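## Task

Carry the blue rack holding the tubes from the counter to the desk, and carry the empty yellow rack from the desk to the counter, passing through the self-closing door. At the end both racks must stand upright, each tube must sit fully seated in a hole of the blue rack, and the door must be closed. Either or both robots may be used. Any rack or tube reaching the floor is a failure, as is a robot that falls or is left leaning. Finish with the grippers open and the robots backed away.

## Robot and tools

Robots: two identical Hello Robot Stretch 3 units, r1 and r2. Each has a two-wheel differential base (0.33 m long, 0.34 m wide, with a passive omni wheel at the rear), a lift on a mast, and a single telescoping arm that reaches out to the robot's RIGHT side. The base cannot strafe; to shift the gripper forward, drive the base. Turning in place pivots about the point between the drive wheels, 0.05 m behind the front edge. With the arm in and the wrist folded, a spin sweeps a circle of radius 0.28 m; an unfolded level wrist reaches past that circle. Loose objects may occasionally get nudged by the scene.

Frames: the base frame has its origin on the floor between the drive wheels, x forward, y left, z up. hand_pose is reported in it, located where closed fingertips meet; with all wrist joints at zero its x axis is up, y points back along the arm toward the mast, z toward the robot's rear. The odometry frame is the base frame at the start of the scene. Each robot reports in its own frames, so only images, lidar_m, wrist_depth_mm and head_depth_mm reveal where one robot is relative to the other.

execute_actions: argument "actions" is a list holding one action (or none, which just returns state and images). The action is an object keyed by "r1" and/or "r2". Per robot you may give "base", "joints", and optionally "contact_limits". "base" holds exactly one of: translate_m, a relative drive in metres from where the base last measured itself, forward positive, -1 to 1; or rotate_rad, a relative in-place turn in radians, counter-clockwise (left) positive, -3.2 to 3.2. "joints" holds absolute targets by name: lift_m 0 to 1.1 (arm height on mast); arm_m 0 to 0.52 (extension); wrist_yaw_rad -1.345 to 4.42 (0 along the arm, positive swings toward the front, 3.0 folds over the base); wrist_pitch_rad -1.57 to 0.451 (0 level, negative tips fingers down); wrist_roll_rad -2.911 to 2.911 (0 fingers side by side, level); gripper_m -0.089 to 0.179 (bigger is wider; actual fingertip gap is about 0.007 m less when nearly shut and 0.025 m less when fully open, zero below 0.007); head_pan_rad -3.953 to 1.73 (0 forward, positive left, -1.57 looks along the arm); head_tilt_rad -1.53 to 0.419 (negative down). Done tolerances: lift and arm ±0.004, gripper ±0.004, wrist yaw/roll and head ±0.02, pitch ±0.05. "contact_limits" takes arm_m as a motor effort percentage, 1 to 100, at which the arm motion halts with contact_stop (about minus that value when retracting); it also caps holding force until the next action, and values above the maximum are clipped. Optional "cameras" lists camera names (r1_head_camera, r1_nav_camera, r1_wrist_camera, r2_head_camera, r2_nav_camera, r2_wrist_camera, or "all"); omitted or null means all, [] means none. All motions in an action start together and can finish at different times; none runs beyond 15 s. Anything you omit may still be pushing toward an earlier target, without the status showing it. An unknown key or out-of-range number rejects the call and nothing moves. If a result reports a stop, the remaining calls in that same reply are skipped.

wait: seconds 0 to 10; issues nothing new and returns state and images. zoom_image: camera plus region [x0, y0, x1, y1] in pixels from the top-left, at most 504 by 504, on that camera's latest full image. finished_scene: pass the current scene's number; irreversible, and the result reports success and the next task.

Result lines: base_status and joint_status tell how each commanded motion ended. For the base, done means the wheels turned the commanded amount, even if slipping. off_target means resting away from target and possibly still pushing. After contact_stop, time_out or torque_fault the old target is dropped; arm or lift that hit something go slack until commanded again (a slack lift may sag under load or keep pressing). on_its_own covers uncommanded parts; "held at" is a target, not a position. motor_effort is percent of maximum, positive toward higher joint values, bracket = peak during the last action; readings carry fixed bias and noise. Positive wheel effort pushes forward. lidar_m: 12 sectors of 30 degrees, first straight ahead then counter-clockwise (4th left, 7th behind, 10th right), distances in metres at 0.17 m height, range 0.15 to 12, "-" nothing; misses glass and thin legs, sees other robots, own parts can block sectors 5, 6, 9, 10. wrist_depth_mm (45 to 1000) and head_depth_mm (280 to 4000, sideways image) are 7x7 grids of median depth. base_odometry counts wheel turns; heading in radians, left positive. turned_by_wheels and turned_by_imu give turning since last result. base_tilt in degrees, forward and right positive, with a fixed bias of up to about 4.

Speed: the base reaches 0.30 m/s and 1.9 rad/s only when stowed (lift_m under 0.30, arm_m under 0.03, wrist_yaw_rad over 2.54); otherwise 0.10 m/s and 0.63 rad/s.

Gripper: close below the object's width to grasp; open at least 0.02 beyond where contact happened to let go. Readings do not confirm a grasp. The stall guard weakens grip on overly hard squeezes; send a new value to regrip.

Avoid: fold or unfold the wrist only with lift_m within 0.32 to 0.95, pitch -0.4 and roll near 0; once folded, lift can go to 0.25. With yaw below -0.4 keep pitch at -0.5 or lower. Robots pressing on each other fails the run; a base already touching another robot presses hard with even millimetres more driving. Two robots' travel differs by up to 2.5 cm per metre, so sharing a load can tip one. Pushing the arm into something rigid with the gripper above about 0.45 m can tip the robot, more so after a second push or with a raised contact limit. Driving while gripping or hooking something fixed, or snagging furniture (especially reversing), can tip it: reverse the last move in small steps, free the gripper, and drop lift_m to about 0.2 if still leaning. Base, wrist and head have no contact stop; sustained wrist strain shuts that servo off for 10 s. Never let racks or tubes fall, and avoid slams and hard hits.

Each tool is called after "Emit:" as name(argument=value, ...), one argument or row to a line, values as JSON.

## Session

Emit:
execute_actions(
  actions=[],
)

Scene clock: 0.00 s.
r1.base_odometry: x=+0.000 y=+0.000 heading=+0.000 (m, m, rad; r1's odometry frame)
r1.turned_by_wheels: +0.000 (rad since the last result)
r1.turned_by_imu: +0.000 (rad since the last result)
r1.base_tilt: forward=-1.2 right=+0.6 (deg)
r1.lidar_m: 1.04 0.94 0.71 0.69 0.72 1.02 2.73 1.44 1.37 1.34 1.40 1.07
r1.head_depth_mm: 980 980 977 981 979 980 983 / 978 979 982 984 983 986 984 / 981 981 982 989 985 986 988 / 981 980 985 986 983 987 988 / 983 992 988 988 991 993 989 / 988 991 990 996 999 997 997 / 991 990 987 992 990 998 999
r1.base_status: not commanded
r1.joint_positions: lift_m=+0.403 arm_m=-0.001 wrist_yaw_rad=+2.978 wrist_pitch_rad=-0.457 wrist_roll_rad=-0.013 gripper_m=+0.037 head_pan_rad=+0.005 head_tilt_rad=-0.004
r1.joint_status: not commanded
r1.motor_effort: left_wheel=+0 right_wheel=+0 lift_m=+22 arm_m=+0 wrist_yaw_rad=+0 wrist_pitch_rad=+6 wrist_roll_rad=+0 gripper_m=+0 head_pan_rad=-1 head_tilt_rad=+2 (%)
r1.hand_pose: x=+0.0144 y=+0.0726 z=+0.4072 quat_wxyz=(+0.216, +0.695, +0.105, +0.678) (m; r1's base frame)
r1.wrist_depth_mm: 611 650 669 684 719 748 779 / 665 - 710 769 780 848 874 / 740 - 803 865 894 938 963 / 780 837 815 844 873 881 886 / 705 702 - 717 721 726 738 / 615 601 - 609 596 620 627 / 526 537 - 528 536 537 554
r2.base_odometry: x=+0.000 y=+0.000 heading=+0.000 (m, m, rad; r2's odometry frame)
r2.turned_by_wheels: +0.000 (rad since the last result)
r2.turned_by_imu: +0.000 (rad since the last result)
r2.base_tilt: forward=-1.7 right=-0.3 (deg)
r2.lidar_m: 1.16 0.85 0.81 0.83 1.11 2.01 2.07 1.90 1.82 1.87 1.20 1.13
r2.head_depth_mm: 1697 1681 1690 1687 1688 1087 1057 / 1770 1772 1780 1772 1762 1121 1110 / 1849 1873 1869 1877 1861 1179 1167 / 1692 1691 1697 1692 1681 1234 1232 / 1407 1405 1405 1404 1401 1405 1398 / 1198 1198 1203 1201 1201 1199 1199 / 1049 1046 1050 1049 1046 1044 1047
r2.base_status: not commanded
r2.joint_positions: lift_m=+0.484 arm_m=+0.001 wrist_yaw_rad=+3.103 wrist_pitch_rad=-0.550 wrist_roll_rad=+0.014 gripper_m=+0.037 head_pan_rad=+0.015 head_tilt_rad=+0.014
r2.joint_status: not commanded
r2.motor_effort: left_wheel=+0 right_wheel=+0 lift_m=+22 arm_m=+0 wrist_yaw_rad=+0 wrist_pitch_rad=+6 wrist_roll_rad=+1 gripper_m=+0 head_pan_rad=+0 head_tilt_rad=+1 (%)
r2.hand_pose: x=-0.0132 y=+0.0599 z=+0.4684 quat_wxyz=(+0.207, +0.689, +0.177, +0.672) (m; r2's base frame)
r2.wrist_depth_mm: - - 914 871 757 689 623 / - - - 946 843 745 656 / - - - - 920 818 715 / 829 843 845 865 879 859 779 / 710 723 737 734 760 757 776 / 617 630 - 643 659 665 664 / 549 568 - - 570 583 593
pictures: r1_head_camera (sideways: a quarter turn clockwise sets it upright), r1_nav_camera (sideways: a quarter turn counterclockwise sets it upright), r1_wrist_camera, r2_head_camera (sideways: a quarter turn clockwise sets it upright), r2_nav_camera (sideways: a quarter turn counterclockwise sets it upright), r2_wrist_camera
Images, in order (width x height): r1_head_camera 896x504, r1_nav_camera 672x504, r1_wrist_camera 644x364, r2_head_camera 896x504, r2_nav_camera 672x504, r2_wrist_camera 644x364.

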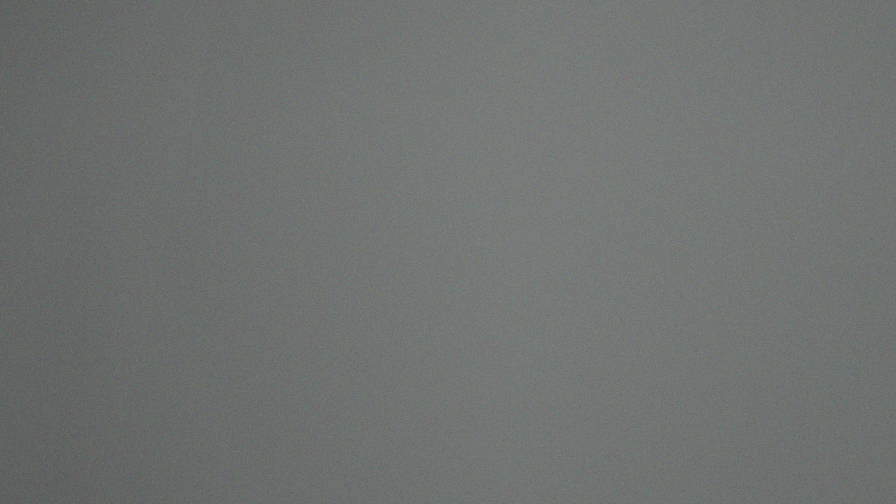

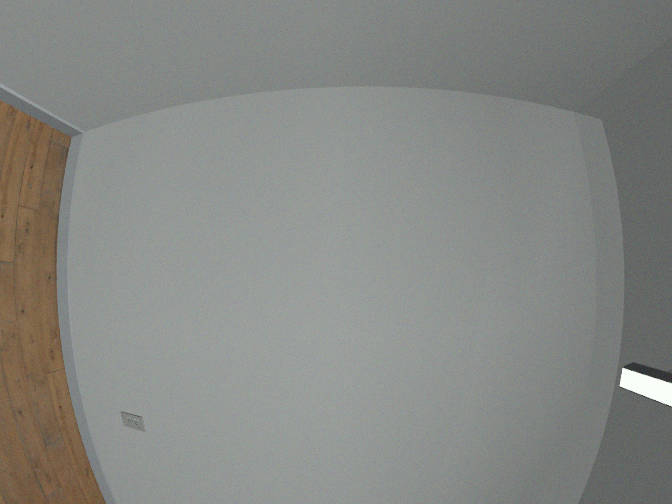

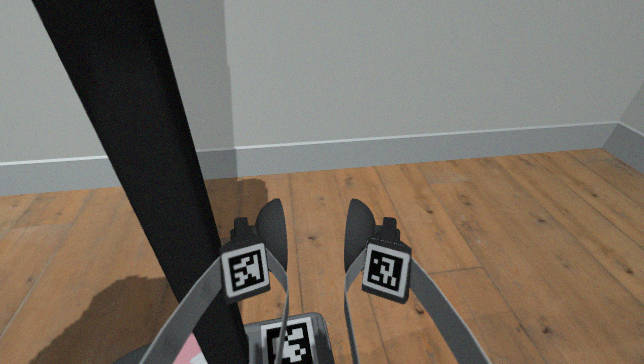

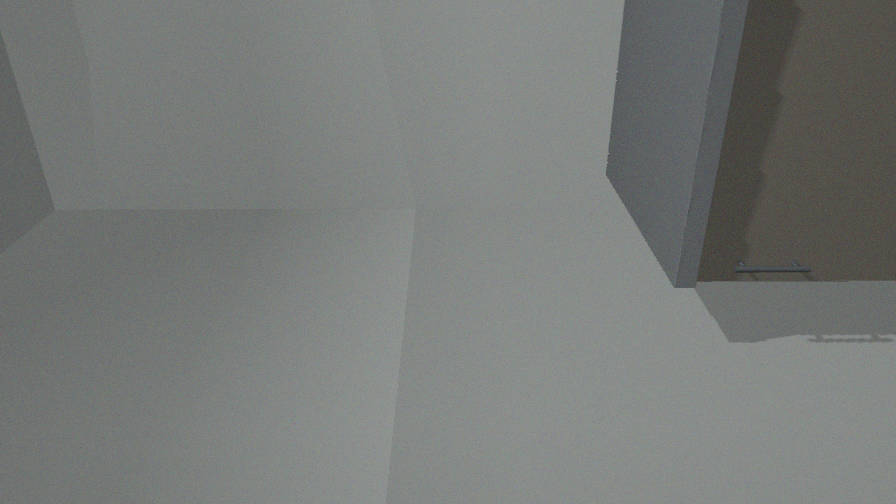

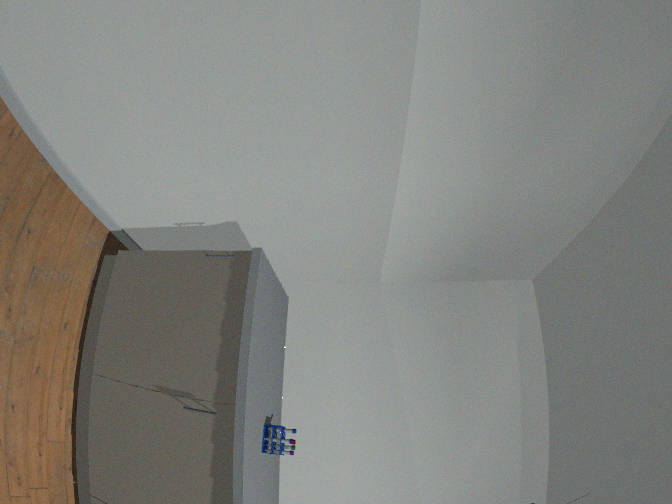

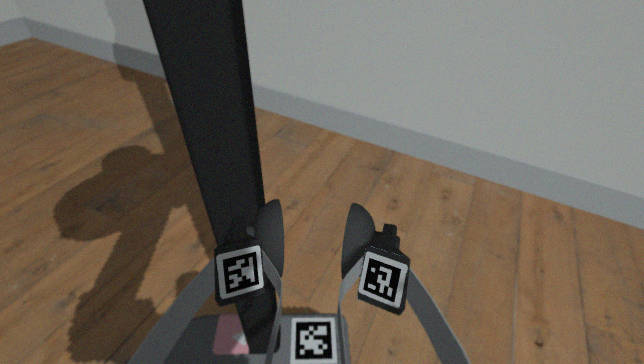

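Emit:
execute_actions(
  actions=[
    {"r1":{"joints":{"head_pan_rad":-2.6,"head_tilt_rad":-0.4}},"r2":{"joints":{"head_pan_rad":-1.2,"head_tilt_rad":-0.4}}},
  ],
  cameras=["r1_nav_camera","r2_nav_camera","r2_head_camera"],
)

Emit:
execute_actions(
  actions=[
    {"r1":{"joints":{"head_pan_rad":1.5}},"r2":{"joints":{"head_pan_rad":-3.0}}},
  ],
  cameras=["r1_nav_camera","r2_nav_camera","r2_head_camera"],
)

Scene clock: 10.77 s.
r1.base_odometry: x=+0.000 y=+0.000 heading=+0.000 (m, m, rad; r1's odometry frame)
r1.turned_by_wheels: +0.000 (rad since the last result)
r1.turned_by_imu: -0.001 (rad since the last result)
r1.base_tilt: forward=-1.0 right=+0.5 (deg)
r1.lidar_m: 1.04 0.93 0.71 0.69 0.72 1.03 2.72 1.44 1.37 1.34 1.40 1.06
r1.head_depth_mm: 2440 2576 2635 2837 2425 1852 1490 / 2544 2693 1930 2899 2405 1817 1480 / 2385 2610 1663 3037 2373 1795 1470 / 2082 2232 1604 2664 2364 1792 1460 / 1823 1980 1579 1573 1690 1747 1448 / 1633 1744 1723 1970 2066 1772 1449 / 1486 1549 1635 1758 1867 1772 1432
r1.base_status: not commanded
r1.joint_positions: lift_m=+0.403 arm_m=-0.001 wrist_yaw_rad=+2.978 wrist_pitch_rad=-0.457 wrist_roll_rad=-0.013 gripper_m=+0.037 head_pan_rad=-2.593 head_tilt_rad=-0.395
r1.joint_status: all done
r1.motor_effort: left_wheel=+0(0) right_wheel=+0(0) lift_m=+22(22) arm_m=+0(0) wrist_yaw_rad=+0(0) wrist_pitch_rad=+7(7) wrist_roll_rad=+0(0) gripper_m=+0(1) head_pan_rad=-3(41) head_tilt_rad=-3(30) (%)
r1.hand_pose: x=+0.0144 y=+0.0726 z=+0.4072 quat_wxyz=(+0.216, +0.695, +0.105, +0.678) (m; r1's base frame)
r1.wrist_depth_mm: 605 634 672 689 704 759 777 / 682 - 716 760 799 809 903 / 727 - 820 849 858 927 927 / 787 818 847 877 865 861 884 / 720 705 - 708 726 730 731 / 615 605 - 609 593 625 611 / 529 529 - 529 523 539 551
r2.base_odometry: x=+0.000 y=+0.000 heading=+0.000 (m, m, rad; r2's odometry frame)
r2.turned_by_wheels: +0.000 (rad since the last result)
r2.turned_by_imu: -0.001 (rad since the last result)
r2.base_tilt: forward=-1.6 right=-0.1 (deg)
r2.lidar_m: 1.16 0.85 0.81 0.83 1.11 2.01 2.07 1.90 1.82 1.87 1.20 1.13
r2.head_depth_mm: 1827 1924 2037 2155 2228 1771 1432 / 1987 2122 2238 2392 2346 1778 1423 / 2143 2292 2441 2667 2309 1773 1430 / 2034 2179 2227 1629 1793 1768 1428 / 1871 2000 1827 1471 1602 1718 1420 / 1739 1835 1813 1339 1447 1595 1430 / 1626 1718 1756 1239 1314 1410 1425
r2.base_status: not commanded
r2.joint_positions: lift_m=+0.484 arm_m=+0.001 wrist_yaw_rad=+3.103 wrist_pitch_rad=-0.550 wrist_roll_rad=+0.014 gripper_m=+0.037 head_pan_rad=-1.193 head_tilt_rad=-0.394
r2.joint_status: all done
r2.motor_effort: left_wheel=+0(0) right_wheel=+0(0) lift_m=+22(22) arm_m=+0(0) wrist_yaw_rad=+0(1) wrist_pitch_rad=+6(6) wrist_roll_rad=+1(0) gripper_m=+0(0) head_pan_rad=-4(49) head_tilt_rad=-2(24) (%)
r2.hand_pose: x=-0.0132 y=+0.0599 z=+0.4684 quat_wxyz=(+0.207, +0.689, +0.177, +0.672) (m; r2's base frame)
r2.wrist_depth_mm: - - 941 842 760 676 614 / - - - 971 831 721 661 / - - - - 914 792 717 / 826 853 843 864 884 856 783 / 717 719 724 745 762 765 769 / 626 637 - 633 655 666 667 / 551 560 - - 579 591 578
pictures: r1_nav_camera (sideways: a quarter turn counterclockwise sets it upright), r2_head_camera (sideways: a quarter turn clockwise sets it upright), r2_nav_camera (sideways: a quarter turn counterclockwise sets it upright)
Images, in order (width x height): r1_nav_camera 672x504, r2_head_camera 896x504, r2_nav_camera 672x504.

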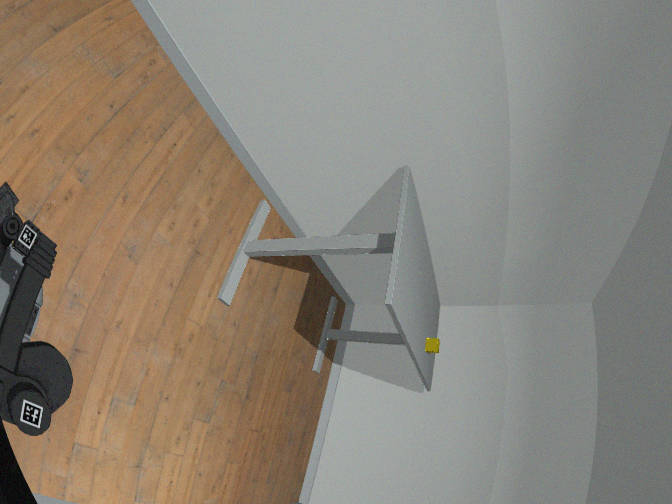

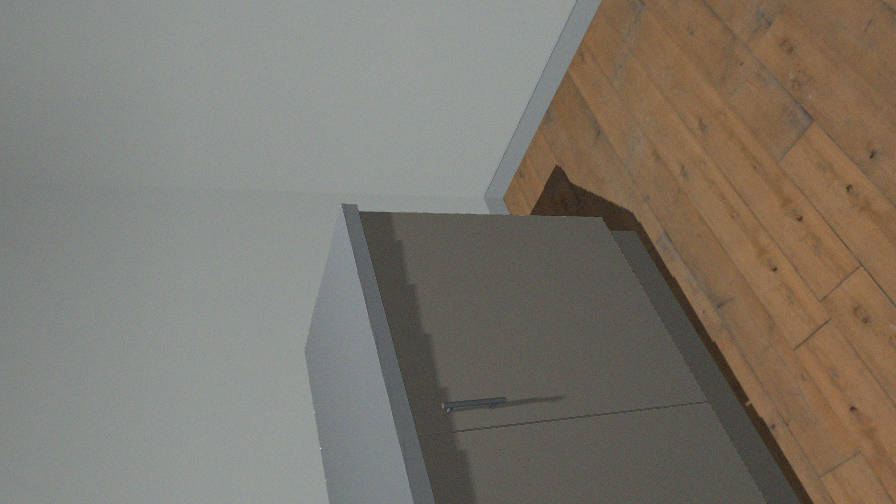

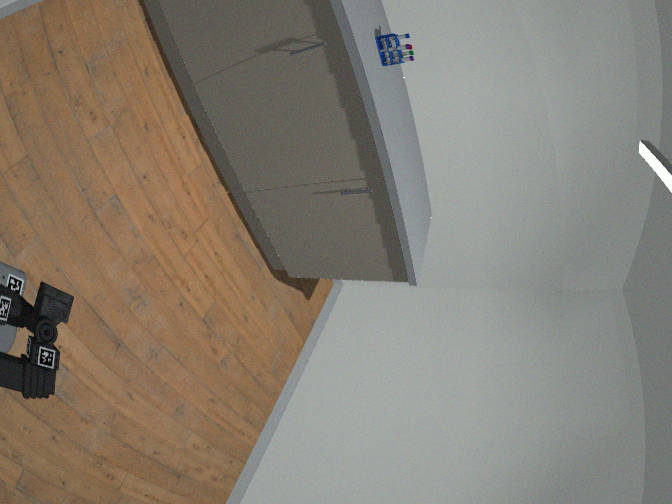

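Scene clock: 13.20 s.
r1.base_odometry: x=+0.000 y=+0.000 heading=+0.000 (m, m, rad; r1's odometry frame)
r1.turned_by_wheels: +0.000 (rad since the last result)
r1.turned_by_imu: +0.000 (rad since the last result)
r1.base_tilt: forward=-1.1 right=+0.5 (deg)
r1.lidar_m: 1.04 0.94 0.71 0.69 0.72 1.03 2.73 1.44 1.37 1.33 1.40 1.06
r1.head_depth_mm: 576 612 655 709 766 834 920 / 574 610 654 705 764 834 912 / 571 607 650 701 757 831 913 / 567 606 650 698 754 827 901 / 565 604 645 695 751 818 901 / 563 603 642 690 748 815 895 / 563 600 639 689 746 812 891
r1.base_status: not commanded
r1.joint_positions: lift_m=+0.403 arm_m=-0.001 wrist_yaw_rad=+2.978 wrist_pitch_rad=-0.457 wrist_roll_rad=-0.013 gripper_m=+0.037 head_pan_rad=+1.493 head_tilt_rad=-0.395
r1.joint_status: all done
r1.motor_effort: left_wheel=+0(0) right_wheel=+0(0) lift_m=+22(22) arm_m=+0(0) wrist_yaw_rad=+0(0) wrist_pitch_rad=+6(7) wrist_roll_rad=+0(0) gripper_m=+0(0) head_pan_rad=+4(39) head_tilt_rad=-2(3) (%)
r1.hand_pose: x=+0.0144 y=+0.0726 z=+0.4072 quat_wxyz=(+0.216, +0.695, +0.105, +0.678) (m; r1's base frame)
r1.wrist_depth_mm: 604 635 656 680 707 748 786 / 672 - 720 747 779 819 906 / 733 - 791 841 872 959 968 / 793 796 860 861 874 851 885 / 702 700 - 718 720 721 710 / 596 604 - 600 598 612 625 / 524 531 - 535 525 545 542
r2.base_odometry: x=+0.000 y=+0.000 heading=+0.000 (m, m, rad; r2's odometry frame)
r2.turned_by_wheels: +0.000 (rad since the last result)
r2.turned_by_imu: -0.001 (rad since the last result)
r2.base_tilt: forward=-1.6 right=-0.1 (deg)
r2.lidar_m: 1.16 0.85 0.81 0.83 1.12 2.01 2.07 1.90 1.82 1.87 1.20 1.13
r2.head_depth_mm: 1786 1892 2001 2161 2222 1777 1429 / 1901 2027 2160 2308 2328 1775 1429 / 2013 2173 2329 2493 2332 1769 1427 / 2149 2308 2485 2697 2342 1770 1431 / 2311 2467 2673 2855 2321 1774 1428 / 2148 2275 2431 2564 2324 1764 1424 / 1951 2061 2185 2258 2280 1777 1436
r2.base_status: not commanded
r2.joint_positions: lift_m=+0.484 arm_m=+0.001 wrist_yaw_rad=+3.103 wrist_pitch_rad=-0.550 wrist_roll_rad=+0.014 gripper_m=+0.037 head_pan_rad=-2.993 head_tilt_rad=-0.395
r2.joint_status: all done
r2.motor_effort: left_wheel=+0(0) right_wheel=+0(0) lift_m=+22(22) arm_m=+0(0) wrist_yaw_rad=+1(1) wrist_pitch_rad=+6(5) wrist_roll_rad=+0(0) gripper_m=+0(0) head_pan_rad=-3(47) head_tilt_rad=-3(2) (%)
r2.hand_pose: x=-0.0132 y=+0.0599 z=+0.4684 quat_wxyz=(+0.207, +0.689, +0.177, +0.672) (m; r2's base frame)
r2.wrist_depth_mm: - - 937 852 772 677 622 / - - - 960 844 743 659 / - - - - 916 805 717 / 825 833 853 865 878 845 770 / 704 712 722 731 766 758 772 / 613 624 - 638 664 659 662 / 558 559 - - 574 586 593
pictures: r1_nav_camera (sideways: a quarter turn counterclockwise sets it upright), r2_head_camera (sideways: a quarter turn clockwise sets it upright), r2_nav_camera (sideways: a quarter turn counterclockwise sets it upright)
Images, in order (width x height): r1_nav_camera 672x504, r2_head_camera 896x504, r2_nav_camera 672x504.

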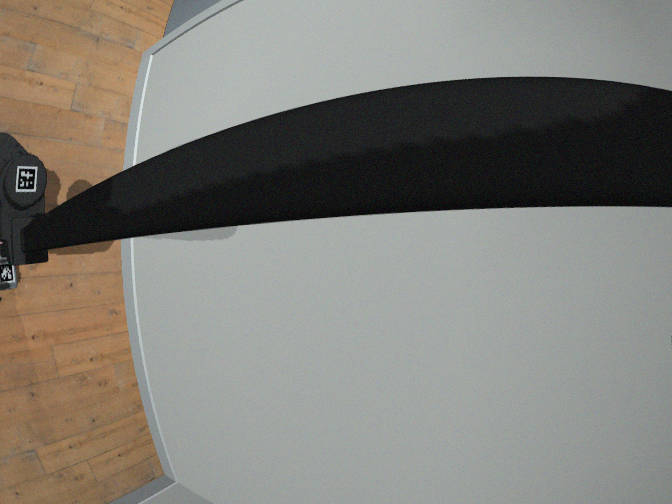

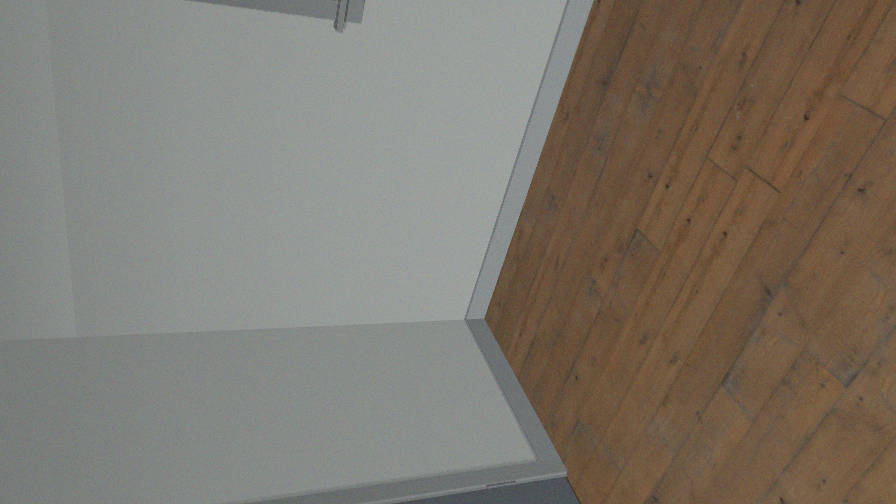

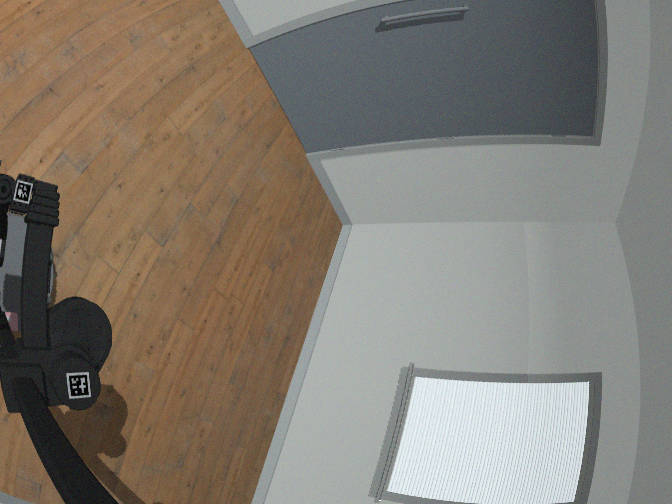

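Emit:
execute_actions(
  actions=[
    {"r1":{"base":{"translate_m":-1.0},"joints":{"lift_m":0.28,"head_pan_rad":-1.57,"head_tilt_rad":-0.6}},"r2":{"base":{"rotate_rad":-1.1},"joints":{"lift_m":0.28,"head_pan_rad":0,"head_tilt_rad":-0.5}}},
  ],
  cameras=[],
)

Emit:
execute_actions(
  actions=[
    {"r1":{"base":{"translate_m":-0.8}},"r2":{"base":{"translate_m":0.9}}},
  ],
  cameras=[],
)

Emit:
execute_actions(
  actions=[
    {"r1":{"joints":{"lift_m":0.9,"wrist_pitch_rad":-0.4}},"r2":{"base":{"rotate_rad":2.32},"joints":{"lift_m":0.93,"wrist_pitch_rad":-0.4,"head_pan_rad":-1.2,"head_tilt_rad":-0.7}}},
  ],
  cameras=["r1_nav_camera","r2_nav_camera","r2_head_camera","r1_head_camera"],
)

Scene clock: 38.77 s.
r1.base_odometry: x=-1.000 y=+0.000 heading=+0.000 (m, m, rad; r1's odometry frame)
r1.turned_by_wheels: +0.000 (rad since the last result)
r1.turned_by_imu: +0.002 (rad since the last result)
r1.base_tilt: forward=-1.1 right=+0.6 (deg)
r1.lidar_m: 2.03 1.00 0.75 0.72 0.86 1.16 1.73 1.60 0.85 0.84 1.36 1.93
r1.head_depth_mm: 1084 1165 863 628 1657 1535 1290 / 1095 1169 856 621 1617 1513 1291 / 1097 1166 892 617 1657 1399 1243 / 1098 1217 1346 1489 1677 1489 1274 / 1100 1214 1347 1511 1686 1493 1271 / 1109 1227 1360 1522 1690 1479 1271 / 1128 1222 1364 1533 1679 1470 1249
r1.base_status: done
r1.joint_positions: lift_m=+0.280 arm_m=-0.001 wrist_yaw_rad=+2.978 wrist_pitch_rad=-0.457 wrist_roll_rad=-0.013 gripper_m=+0.037 head_pan_rad=-1.563 head_tilt_rad=-0.593
r1.joint_status: all done
r1.motor_effort: left_wheel=-1(11) right_wheel=+1(9) lift_m=+19(15) arm_m=+0(0) wrist_yaw_rad=+0(0) wrist_pitch_rad=+7(7) wrist_roll_rad=+0(0) gripper_m=+1(0) head_pan_rad=-3(38) head_tilt_rad=-4(22) (%)
r1.hand_pose: x=+0.0144 y=+0.0725 z=+0.2841 quat_wxyz=(+0.216, +0.695, +0.105, +0.678) (m; r1's base frame)
r1.wrist_depth_mm: 720 755 778 716 755 798 814 / 780 - 866 797 844 888 918 / 825 - 835 817 844 838 872 / 641 630 659 662 674 681 676 / 538 544 - 540 554 552 562 / 464 - - - 458 472 475 / - - - - 409 413 412
r2.base_odometry: x=+0.000 y=+0.000 heading=-1.100 (m, m, rad; r2's odometry frame)
r2.turned_by_wheels: -1.100 (rad since the last result)
r2.turned_by_imu: -1.096 (rad since the last result)
r2.base_tilt: forward=-1.7 right=-0.3 (deg)
r2.lidar_m: 1.22 1.14 1.15 0.86 0.81 0.82 1.07 2.01 2.05 1.93 1.82 1.85
r2.head_depth_mm: 1938 2072 2192 2372 2026 1609 1328 / 2105 2274 2485 2585 2026 1606 1323 / 2003 2195 1591 1769 1963 1608 1331 / 1875 2019 1461 1586 1827 1603 1334 / 1751 1874 1358 1452 1604 1614 1333 / 1644 1766 1291 1336 1474 1604 1332 / 1547 1662 1242 1236 1344 1510 1327
r2.base_status: done
r2.joint_positions: lift_m=+0.280 arm_m=+0.001 wrist_yaw_rad=+3.103 wrist_pitch_rad=-0.551 wrist_roll_rad=+0.014 gripper_m=+0.037 head_pan_rad=-0.007 head_tilt_rad=-0.494
r2.joint_status: all done
r2.motor_effort: left_wheel=+4(11) right_wheel=-3(11) lift_m=+19(18) arm_m=+0(0) wrist_yaw_rad=+1(0) wrist_pitch_rad=+6(6) wrist_roll_rad=+0(1) gripper_m=+0(0) head_pan_rad=+4(49) head_tilt_rad=-2(10) (%)
r2.hand_pose: x=-0.0132 y=+0.0598 z=+0.2643 quat_wxyz=(+0.207, +0.688, +0.178, +0.672) (m; r2's base frame)
r2.wrist_depth_mm: 604 669 831 934 - - 872 / 646 714 858 885 908 921 893 / 643 663 - 708 711 725 751 / 544 556 568 580 590 602 603 / 474 503 - - 508 501 513 / - - - - 444 444 447 / - - - - 382 393 396
pictures: none
No camera images: the call's "cameras" was empty. Leave "cameras" out to get every camera's image.

Scene clock: 43.53 s.
r1.base_odometry: x=-1.800 y=+0.000 heading=+0.000 (m, m, rad; r1's odometry frame)
r1.turned_by_wheels: +0.000 (rad since the last result)
r1.turned_by_imu: +0.002 (rad since the last result)
r1.base_tilt: forward=-1.1 right=+0.5 (deg)
r1.lidar_m: 2.52 1.12 0.88 0.77 0.82 0.96 0.94 0.99 0.96 1.25 1.00 1.87
r1.head_depth_mm: 1045 1131 867 607 542 1527 1302 / 1054 1143 858 623 541 1514 1286 / 1058 1148 842 616 1628 1510 1278 / 1066 1138 837 610 1651 1513 1270 / 1071 1142 828 604 1671 1493 1269 / 1076 1145 812 600 1645 1489 1263 / 1083 1154 804 595 1650 1473 1254
r1.base_status: done
r1.joint_positions: lift_m=+0.280 arm_m=-0.001 wrist_yaw_rad=+2.978 wrist_pitch_rad=-0.458 wrist_roll_rad=-0.013 gripper_m=+0.037 head_pan_rad=-1.563 head_tilt_rad=-0.593
r1.joint_status: not commanded
r1.motor_effort: left_wheel=-1(11) right_wheel=+1(8) lift_m=+19(19) arm_m=+0(0) wrist_yaw_rad=-1(0) wrist_pitch_rad=+6(7) wrist_roll_rad=+0(0) gripper_m=+0(0) head_pan_rad=-3(4) head_tilt_rad=-4(4) (%)
r1.hand_pose: x=+0.0144 y=+0.0725 z=+0.2841 quat_wxyz=(+0.216, +0.695, +0.105, +0.678) (m; r1's base frame)
r1.wrist_depth_mm: 696 715 791 834 876 916 870 / 733 - 818 947 - 995 961 / 788 - 821 835 836 847 866 / 655 629 672 667 673 665 672 / 541 544 - 555 559 560 562 / 468 - - - 457 477 471 / - - - - 410 412 413
r2.base_odometry: x=+0.408 y=-0.802 heading=-1.100 (m, m, rad; r2's odometry frame)
r2.turned_by_wheels: +0.000 (rad since the last result)
r2.turned_by_imu: -0.002 (rad since the last result)
r2.base_tilt: forward=-1.7 right=-0.1 (deg)
r2.lidar_m: 0.43 0.41 0.41 0.52 1.14 1.34 1.75 2.75 2.02 1.39 1.31 0.65
r2.head_depth_mm: 1318 1438 1556 1608 1730 1603 1329 / 1224 1354 1512 806 739 875 1071 / 1131 1239 1375 807 646 756 892 / 1056 1152 1235 804 597 666 772 / 992 1073 1136 804 598 595 677 / 931 1005 1070 805 598 519 604 / 878 945 1011 806 598 490 538
r2.base_status: done
r2.joint_positions: lift_m=+0.280 arm_m=+0.001 wrist_yaw_rad=+3.103 wrist_pitch_rad=-0.551 wrist_roll_rad=+0.014 gripper_m=+0.037 head_pan_rad=-0.007 head_tilt_rad=-0.495
r2.joint_status: not commanded
r2.motor_effort: left_wheel=+3(13) right_wheel=-3(8) lift_m=+19(19) arm_m=-1(0) wrist_yaw_rad=+1(1) wrist_pitch_rad=+6(6) wrist_roll_rad=+0(0) gripper_m=-1(0) head_pan_rad=+5(4) head_tilt_rad=-2(2) (%)
r2.hand_pose: x=-0.0132 y=+0.0598 z=+0.2642 quat_wxyz=(+0.207, +0.688, +0.178, +0.672) (m; r2's base frame)
r2.wrist_depth_mm: 970 - 945 640 486 385 319 / 824 827 860 786 523 413 339 / 654 669 - 703 644 438 355 / 545 556 569 589 578 520 380 / 475 507 - - 500 504 450 / - - - - 445 444 439 / - - - - 384 389 392
pictures: none
No camera images: the call's "cameras" was empty. Leave "cameras" out to get every camera's image.

Scene clock: 50.27 s.
r1.base_odometry: x=-1.800 y=+0.000 heading=+0.000 (m, m, rad; r1's odometry frame)
r1.turned_by_wheels: +0.000 (rad since the last result)
r1.turned_by_imu: -0.001 (rad since the last result)
r1.base_tilt: forward=-1.2 right=+0.4 (deg)
r1.lidar_m: 2.53 1.11 0.88 0.77 0.82 0.96 0.94 0.99 0.96 1.25 1.00 1.87
r1.head_depth_mm: 1047 1126 866 609 542 1601 - / 1057 1136 856 622 539 1598 - / 1062 1140 843 618 1648 1514 - / 1059 1140 835 612 1647 1534 - / 1072 1143 822 606 1652 1524 - / 1077 1151 809 600 1643 1510 - / 1084 1151 802 595 1664 1481 1260
r1.base_status: not commanded
r1.joint_positions: lift_m=+0.900 arm_m=-0.001 wrist_yaw_rad=+2.978 wrist_pitch_rad=-0.419 wrist_roll_rad=-0.013 gripper_m=+0.037 head_pan_rad=-1.563 head_tilt_rad=-0.593
r1.joint_status: all done
r1.motor_effort: left_wheel=-1(1) right_wheel=+1(1) lift_m=+26(26) arm_m=+0(0) wrist_yaw_rad=+0(0) wrist_pitch_rad=+11(12) wrist_roll_rad=+0(0) gripper_m=+0(0) head_pan_rad=-5(5) head_tilt_rad=-3(4) (%)
r1.hand_pose: x=+0.0152 y=+0.0775 z=+0.9122 quat_wxyz=(+0.203, +0.697, +0.092, +0.682) (m; r1's base frame)
r1.wrist_depth_mm: 696 718 793 844 868 920 853 / 746 - 822 915 969 - 989 / 818 - 894 - - - - / 879 - 982 - - - - / 998 - - - - - - / - - - - - - - / - - - - - - -
r2.base_odometry: x=+0.408 y=-0.802 heading=+1.220 (m, m, rad; r2's odometry frame)
r2.turned_by_wheels: +2.320 (rad since the last result)
r2.turned_by_imu: +2.307 (rad since the last result)
r2.base_tilt: forward=-1.6 right=-0.3 (deg)
r2.lidar_m: 1.32 1.44 2.20 2.75 1.63 1.32 1.31 0.52 0.41 0.41 0.44 0.65
r2.head_depth_mm: 860 937 762 588 504 - - / 900 976 759 588 519 - - / 946 1015 761 589 578 - 994 / 993 1050 746 588 643 786 1129 / 1049 1021 761 592 706 891 1173 / 1116 1084 761 630 778 1017 1201 / 1182 1079 762 652 867 1175 1200
r2.base_status: done
r2.joint_positions: lift_m=+0.930 arm_m=+0.001 wrist_yaw_rad=+3.103 wrist_pitch_rad=-0.420 wrist_roll_rad=+0.014 gripper_m=+0.037 head_pan_rad=-1.193 head_tilt_rad=-0.691
r2.joint_status: all done
r2.motor_effort: left_wheel=-3(9) right_wheel=+4(11) lift_m=+26(26) arm_m=+0(0) wrist_yaw_rad=+1(0) wrist_pitch_rad=+9(11) wrist_roll_rad=+0(0) gripper_m=-1(1) head_pan_rad=-4(47) head_tilt_rad=-3(19) (%)
r2.hand_pose: x=-0.0125 y=+0.0782 z=+0.9420 quat_wxyz=(+0.162, +0.699, +0.133, +0.684) (m; r2's base frame)
r2.wrist_depth_mm: - - - - - - - / - - - - - - - / - - - - - - - / - - - - - - - / - - - - - - - / - - - - - - - / - - - - - - -
pictures: r1_head_camera (sideways: a quarter turn clockwise sets it upright), r1_nav_camera (sideways: a quarter turn counterclockwise sets it upright), r2_head_camera (sideways: a quarter turn clockwise sets it upright), r2_nav_camera (sideways: a quarter turn counterclockwise sets it upright)
Images, in order (width x height): r1_head_camera 896x504, r1_nav_camera 672x504, r2_head_camera 896x504, r2_nav_camera 672x504.

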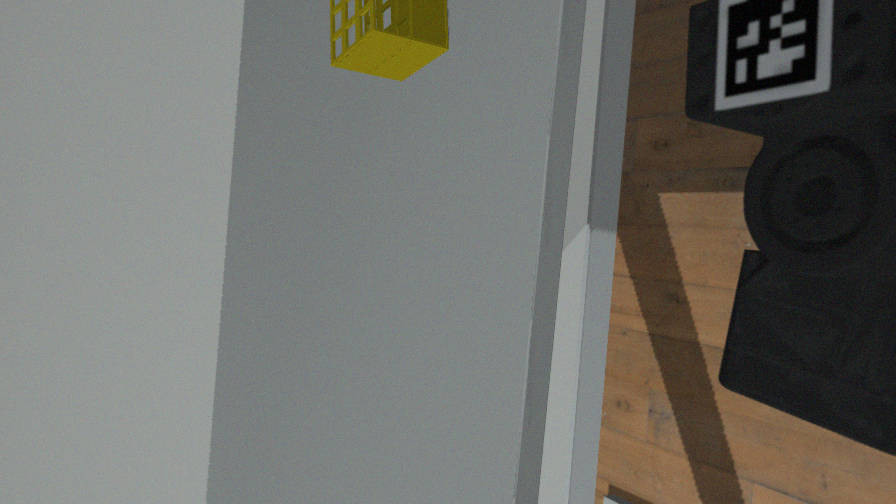

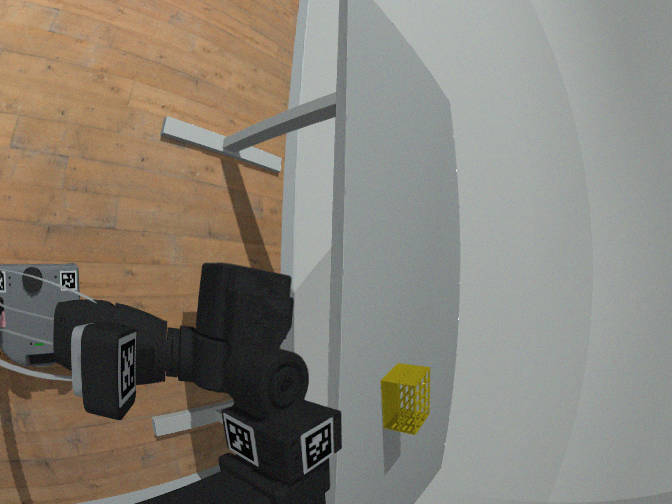

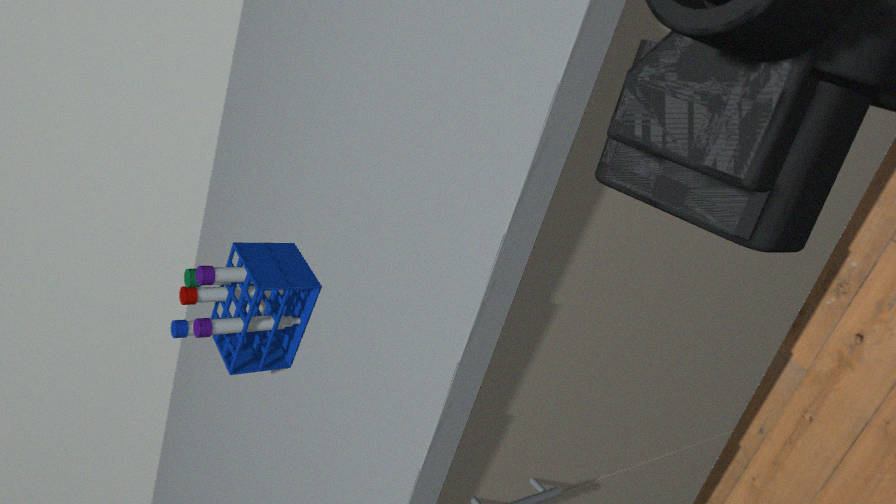

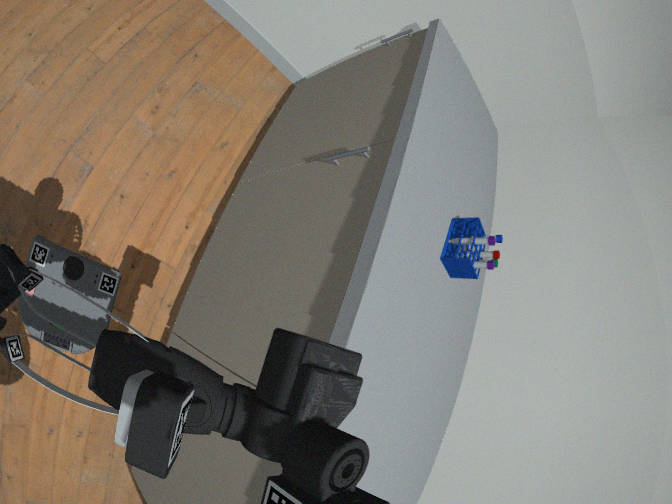

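Emit:
execute_actions(
  actions=[
    {"r1":{"base":{"rotate_rad":-0.6}},"r2":{"base":{"translate_m":-0.45},"joints":{"lift_m":1.02}}},
  ],
  cameras=[],
)

Emit:
execute_actions(
  actions=[
    {"r1":{"base":{"translate_m":0.5}},"r2":{"base":{"rotate_rad":-0.5}}},
  ],
  cameras=[],
)

Emit:
execute_actions(
  actions=[
    {"r1":{"base":{"rotate_rad":0.6}},"r2":{"base":{"translate_m":0.38}}},
  ],
  cameras=[],
)

Emit:
execute_actions(
  actions=[
    {"r1":{"joints":{"arm_m":0.15,"head_pan_rad":-1.9,"head_tilt_rad":-0.7}},"r2":{"base":{"rotate_rad":0.5},"joints":{"arm_m":0.15}}},
  ],
  cameras=["r1_nav_camera","r2_nav_camera","r2_head_camera","r1_head_camera"],
)

Scene clock: 105.13 s.
r1.base_odometry: x=-1.800 y=+0.000 heading=-0.600 (m, m, rad; r1's odometry frame)
r1.turned_by_wheels: -0.600 (rad since the last result)
r1.turned_by_imu: -0.601 (rad since the last result)
r1.base_tilt: forward=-1.2 right=+0.6 (deg)
r1.lidar_m: 1.73 2.83 1.11 0.89 0.78 0.80 0.98 0.94 0.97 0.96 1.25 1.00
r1.head_depth_mm: 1080 1140 869 1259 1371 1446 - / 1204 1274 853 706 1562 1558 - / 1299 1392 845 664 1683 1475 - / 1235 1298 837 632 1757 1469 - / 1179 1230 787 604 1728 1521 - / 1125 1182 702 600 1672 1519 - / 1079 1134 759 593 1564 1479 1251
r1.base_status: done
r1.joint_positions: lift_m=+0.900 arm_m=-0.001 wrist_yaw_rad=+2.978 wrist_pitch_rad=-0.419 wrist_roll_rad=-0.013 gripper_m=+0.037 head_pan_rad=-1.563 head_tilt_rad=-0.593
r1.joint_status: not commanded
r1.motor_effort: left_wheel=+3(8) right_wheel=-4(9) lift_m=+26(25) arm_m=+0(0) wrist_yaw_rad=+0(0) wrist_pitch_rad=+11(11) wrist_roll_rad=+0(0) gripper_m=+0(0) head_pan_rad=-4(3) head_tilt_rad=-4(3) (%)
r1.hand_pose: x=+0.0152 y=+0.0775 z=+0.9122 quat_wxyz=(+0.203, +0.697, +0.092, +0.682) (m; r1's base frame)
r1.wrist_depth_mm: 621 774 892 - - - - / 678 - 980 - - - - / 718 - - - - - - / 757 - - - - - - / 763 916 - - - - - / 803 - - - - - - / 846 - - - - - -
r2.base_odometry: x=+0.254 y=-1.225 heading=+1.220 (m, m, rad; r2's odometry frame)
r2.turned_by_wheels: +0.000 (rad since the last result)
r2.turned_by_imu: -0.002 (rad since the last result)
r2.base_tilt: forward=-1.7 right=-0.1 (deg)
r2.lidar_m: 1.76 1.92 2.84 2.21 1.09 0.88 0.87 0.94 0.36 0.36 0.38 0.57
r2.head_depth_mm: 807 889 762 - - - - / 844 922 760 - - 596 693 / 887 962 760 629 - 642 796 / 932 1010 761 589 520 695 911 / 982 1047 762 590 606 770 1134 / 1040 1082 759 588 662 876 1180 / 1104 1083 761 609 749 1019 1197
r2.base_status: done
r2.joint_positions: lift_m=+1.020 arm_m=+0.001 wrist_yaw_rad=+3.103 wrist_pitch_rad=-0.420 wrist_roll_rad=+0.014 gripper_m=+0.037 head_pan_rad=-1.193 head_tilt_rad=-0.691
r2.joint_status: all done
r2.motor_effort: left_wheel=-3(10) right_wheel=+4(5) lift_m=+25(27) arm_m=+0(0) wrist_yaw_rad=+0(1) wrist_pitch_rad=+9(9) wrist_roll_rad=+1(0) gripper_m=-1(0) head_pan_rad=-4(4) head_tilt_rad=-4(4) (%)
r2.hand_pose: x=-0.0125 y=+0.0782 z=+1.0321 quat_wxyz=(+0.162, +0.699, +0.133, +0.684) (m; r2's base frame)
r2.wrist_depth_mm: 887 - - - - - - / 873 - - - - - - / 908 - - - - - - / 922 - - - - - - / 952 - - - - - - / - - - - - - - / - - - - - - -
pictures: none
No camera images: the call's "cameras" was empty. Leave "cameras" out to get every camera's image.

Scene clock: 111.37 s.
r1.base_odometry: x=-1.387 y=-0.282 heading=-0.600 (m, m, rad; r1's odometry frame)
r1.turned_by_wheels: +0.000 (rad since the last result)
r1.turned_by_imu: -0.002 (rad since the last result)
r1.base_tilt: forward=-1.1 right=+0.5 (deg)
r1.lidar_m: 1.37 2.40 1.50 1.10 1.12 1.15 1.43 1.36 1.14 1.03 0.99 0.56
r1.head_depth_mm: 1167 1264 868 628 492 426 - / 1102 1195 855 621 488 424 - / 1033 1122 844 613 483 401 - / 980 1062 834 607 481 406 - / 930 1020 825 604 477 405 - / 887 962 815 599 474 402 - / 843 921 800 593 472 391 334
r1.base_status: done
r1.joint_positions: lift_m=+0.900 arm_m=-0.001 wrist_yaw_rad=+2.978 wrist_pitch_rad=-0.419 wrist_roll_rad=-0.013 gripper_m=+0.037 head_pan_rad=-1.563 head_tilt_rad=-0.593
r1.joint_status: not commanded
r1.motor_effort: left_wheel=+3(10) right_wheel=-4(5) lift_m=+25(26) arm_m=+0(0) wrist_yaw_rad=+0(0) wrist_pitch_rad=+11(11) wrist_roll_rad=+0(0) gripper_m=+0(0) head_pan_rad=-3(3) head_tilt_rad=-4(4) (%)
r1.hand_pose: x=+0.0152 y=+0.0775 z=+0.9122 quat_wxyz=(+0.203, +0.697, +0.092, +0.682) (m; r1's base frame)
r1.wrist_depth_mm: 787 993 - - - - - / 884 - - - - - - / 925 - - - - - - / 977 - - - - - - / - - - - - - - / - - - - - - - / - - - - - - -
r2.base_odometry: x=+0.254 y=-1.225 heading=+0.720 (m, m, rad; r2's odometry frame)
r2.turned_by_wheels: -0.500 (rad since the last result)
r2.turned_by_imu: -0.499 (rad since the last result)
r2.base_tilt: forward=-1.6 right=-0.2 (deg)
r2.lidar_m: 0.59 1.76 1.94 2.83 2.12 1.07 0.87 0.86 0.96 0.36 0.36 0.39
r2.head_depth_mm: 812 909 1039 - - - - / 812 908 795 - - 651 799 / 812 911 761 630 - 626 796 / 812 911 760 589 492 601 792 / 811 911 761 588 487 597 785 / 811 912 762 589 485 593 780 / 810 911 761 588 482 590 775
r2.base_status: done
r2.joint_positions: lift_m=+1.020 arm_m=+0.001 wrist_yaw_rad=+3.103 wrist_pitch_rad=-0.420 wrist_roll_rad=+0.014 gripper_m=+0.037 head_pan_rad=-1.193 head_tilt_rad=-0.691
r2.joint_status: not commanded
r2.motor_effort: left_wheel=+4(10) right_wheel=-4(8) lift_m=+26(26) arm_m=-1(0) wrist_yaw_rad=+0(1) wrist_pitch_rad=+9(9) wrist_roll_rad=+1(1) gripper_m=+0(1) head_pan_rad=-4(4) head_tilt_rad=-4(4) (%)
r2.hand_pose: x=-0.0125 y=+0.0782 z=+1.0321 quat_wxyz=(+0.162, +0.699, +0.133, +0.684) (m; r2's base frame)
r2.wrist_depth_mm: - - - - - - - / - - - - - - - / - - - - - - - / - - - - - - - / - - - - - - - / - - - - - - - / - - - - - - -
pictures: none
No camera images: the call's "cameras" was empty. Leave "cameras" out to get every camera's image.

Scene clock: 116.10 s.
r1.base_odometry: x=-1.387 y=-0.282 heading=+0.000 (m, m, rad; r1's odometry frame)
r1.turned_by_wheels: +0.600 (rad since the last result)
r1.turned_by_imu: +0.599 (rad since the last result)
r1.base_tilt: forward=-1.1 right=+0.5 (deg)
r1.lidar_m: 2.40 1.40 1.09 1.12 1.18 1.40 1.36 1.13 1.02 0.59 0.56 1.48
r1.head_depth_mm: 823 900 867 628 493 426 - / 827 902 856 624 490 423 - / 829 910 845 615 485 401 - / 835 919 835 610 481 406 - / 841 924 823 604 478 404 - / 849 926 814 599 475 402 - / 849 934 804 594 471 390 334
r1.base_status: done
r1.joint_positions: lift_m=+0.900 arm_m=-0.001 wrist_yaw_rad=+2.978 wrist_pitch_rad=-0.419 wrist_roll_rad=-0.013 gripper_m=+0.037 head_pan_rad=-1.563 head_tilt_rad=-0.593
r1.joint_status: not commanded
r1.motor_effort: left_wheel=-3(8) right_wheel=+4(10) lift_m=+25(26) arm_m=+0(0) wrist_yaw_rad=+0(0) wrist_pitch_rad=+11(10) wrist_roll_rad=+0(0) gripper_m=+0(0) head_pan_rad=-2(2) head_tilt_rad=-3(4) (%)
r1.hand_pose: x=+0.0152 y=+0.0775 z=+0.9122 quat_wxyz=(+0.203, +0.697, +0.092, +0.682) (m; r1's base frame)
r1.wrist_depth_mm: 895 - - - - - - / 974 - - - - - - / - - - - - - - / - - - - - - - / - - - - - - - / - - - - - - - / - - - - - - -
r2.base_odometry: x=+0.539 y=-0.974 heading=+0.720 (m, m, rad; r2's odometry frame)
r2.turned_by_wheels: +0.000 (rad since the last result)
r2.turned_by_imu: -0.001 (rad since the last result)
r2.base_tilt: forward=-1.6 right=-0.3 (deg)
r2.lidar_m: 0.35 1.41 1.55 2.43 2.95 1.51 1.23 0.55 0.27 0.21 0.21 0.23
r2.head_depth_mm: 692 775 761 - - - - / 692 777 760 - - 386 370 / 690 777 760 628 - 395 371 / 691 778 762 589 493 404 372 / 689 780 762 587 480 404 371 / 692 778 761 588 479 404 371 / 693 778 762 588 479 404 371
r2.base_status: done
r2.joint_positions: lift_m=+1.020 arm_m=+0.001 wrist_yaw_rad=+3.103 wrist_pitch_rad=-0.420 wrist_roll_rad=+0.014 gripper_m=+0.037 head_pan_rad=-1.193 head_tilt_rad=-0.691
r2.joint_status: not commanded
r2.motor_effort: left_wheel=+4(9) right_wheel=-4(5) lift_m=+25(25) arm_m=+0(0) wrist_yaw_rad=+0(0) wrist_pitch_rad=+9(9) wrist_roll_rad=+0(0) gripper_m=+0(0) head_pan_rad=-3(3) head_tilt_rad=-4(3) (%)
r2.hand_pose: x=-0.0125 y=+0.0782 z=+1.0321 quat_wxyz=(+0.162, +0.699, +0.133, +0.684) (m; r2's base frame)
r2.wrist_depth_mm: - - - - - - - / - - - - - - - / - - - - - - - / - - - - - - - / - - - - - - - / - - - - - - - / - - - - - - -
pictures: none
No camera images: the call's "cameras" was empty. Leave "cameras" out to get every camera's image.

Scene clock: 118.47 s.
r1.base_odometry: x=-1.387 y=-0.282 heading=+0.000 (m, m, rad; r1's odometry frame)
r1.turned_by_wheels: +0.000 (rad since the last result)
r1.turned_by_imu: -0.024 (rad since the last result)
r1.base_tilt: forward=-1.2 right=+0.5 (deg)
r1.lidar_m: 2.41 1.43 1.09 1.11 1.16 1.40 1.36 1.13 1.02 0.99 0.56 1.44
r1.head_depth_mm: 968 978 698 543 455 - - / 940 967 693 556 - - 1179 / 918 953 687 - - 362 1193 / 890 941 734 - 430 368 1173 / 872 917 725 494 432 366 1145 / 847 897 694 - - - 1166 / 827 872 660 - - - 714
r1.base_status: not commanded
r1.joint_positions: lift_m=+0.901 arm_m=+0.149 wrist_yaw_rad=+2.979 wrist_pitch_rad=-0.271 wrist_roll_rad=-0.008 gripper_m=+0.037 head_pan_rad=-1.893 head_tilt_rad=-0.692
r1.joint_status: all done
r1.on_its_own: lift_m is at rest, and its effort (+0) is outside its rest range (+1 to +81); wrist_pitch_rad is at rest, and its effort (-74) is outside its rest range (-20 to +32)
r1.motor_effort: left_wheel=-1(5) right_wheel=+1(4) lift_m=+0(25) arm_m=+9(15) wrist_yaw_rad=-1(5) wrist_pitch_rad=-74(77) wrist_roll_rad=-3(9) gripper_m=+0(0) head_pan_rad=-2(25) head_tilt_rad=-4(16) (%)
r1.hand_pose: x=+0.0177 y=-0.0570 z=+0.9482 quat_wxyz=(+0.152, +0.703, +0.039, +0.694) (m; r1's base frame)
r1.wrist_depth_mm: 969 - - - - - - / - - - - - - - / - - - - - - - / - - - - - - - / - - - - - - - / - - - - - - - / - - - - - - -
r2.base_odometry: x=+0.539 y=-0.974 heading=+1.220 (m, m, rad; r2's odometry frame)
r2.turned_by_wheels: +0.500 (rad since the last result)
r2.turned_by_imu: +0.497 (rad since the last result)
r2.base_tilt: forward=-1.6 right=-0.2 (deg)
r2.lidar_m: 1.41 1.53 2.34 2.94 1.54 1.23 1.22 0.27 0.22 0.21 0.23 0.34
r2.head_depth_mm: 688 744 - 608 - 387 350 / 720 797 729 588 486 400 362 / 756 846 760 588 479 404 376 / 794 897 762 589 478 405 493 / 839 933 761 589 479 414 573 / 889 977 730 588 479 433 687 / 943 1027 655 588 478 550 858
r2.base_status: done
r2.joint_positions: lift_m=+1.020 arm_m=+0.150 wrist_yaw_rad=+3.103 wrist_pitch_rad=-0.420 wrist_roll_rad=+0.014 gripper_m=+0.037 head_pan_rad=-1.193 head_tilt_rad=-0.691
r2.joint_status: all done
r2.motor_effort: left_wheel=-4(8) right_wheel=+4(8) lift_m=+26(26) arm_m=+1(1) wrist_yaw_rad=+0(1) wrist_pitch_rad=+9(9) wrist_roll_rad=+1(0) gripper_m=+0(1) head_pan_rad=-4(3) head_tilt_rad=-3(3) (%)
r2.hand_pose: x=-0.0125 y=-0.0707 z=+1.0321 quat_wxyz=(+0.162, +0.699, +0.133, +0.684) (m; r2's base frame)
r2.wrist_depth_mm: - - - - - - - / - - - - - - - / - - - - - - - / - - - - - - - / - - - - - - - / - - - - - - - / - - - - - - -
pictures: r1_head_camera (sideways: a quarter turn clockwise sets it upright), r1_nav_camera (sideways: a quarter turn counterclockwise sets it upright), r2_head_camera (sideways: a quarter turn clockwise sets it upright), r2_nav_camera (sideways: a quarter turn counterclockwise sets it upright)
Images, in order (width x height): r1_head_camera 896x504, r1_nav_camera 672x504, r2_head_camera 896x504, r2_nav_camera 672x504.

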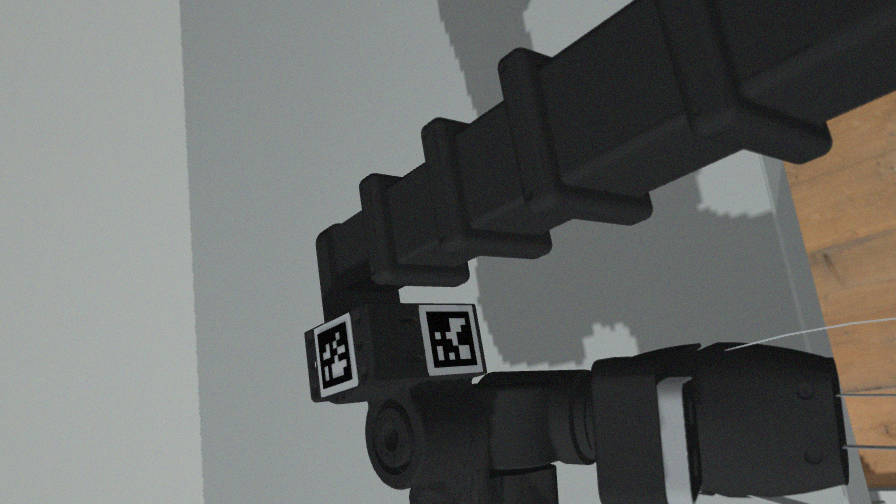

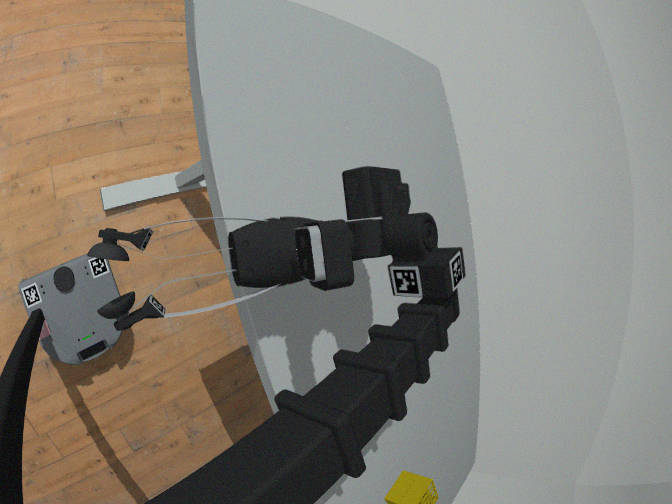

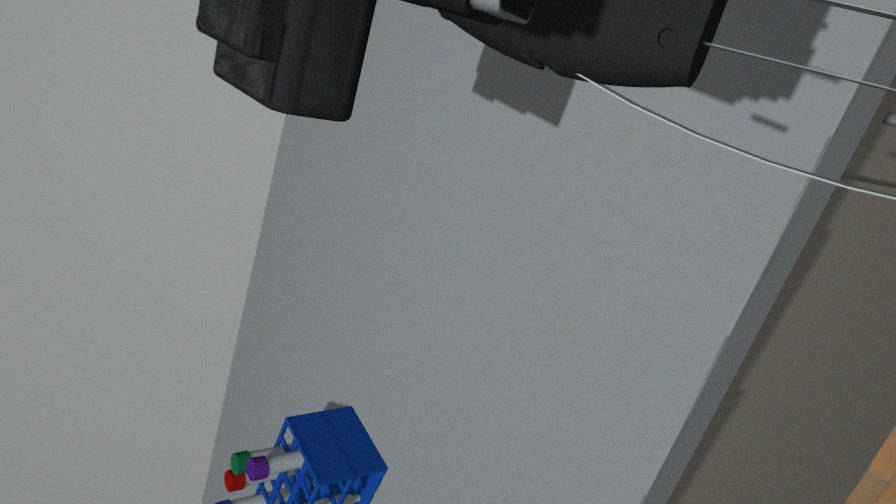

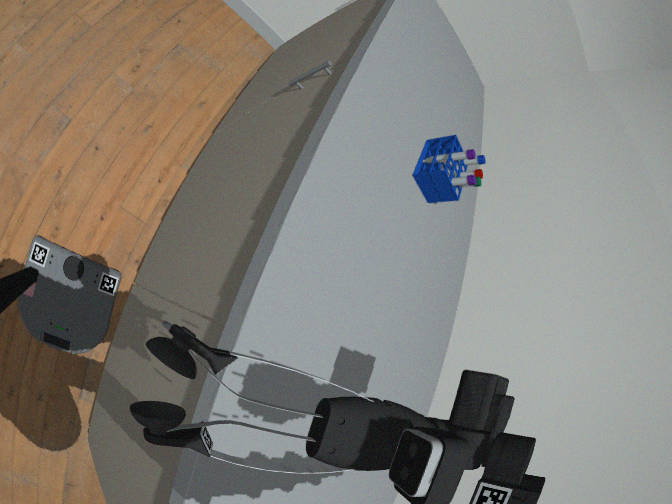

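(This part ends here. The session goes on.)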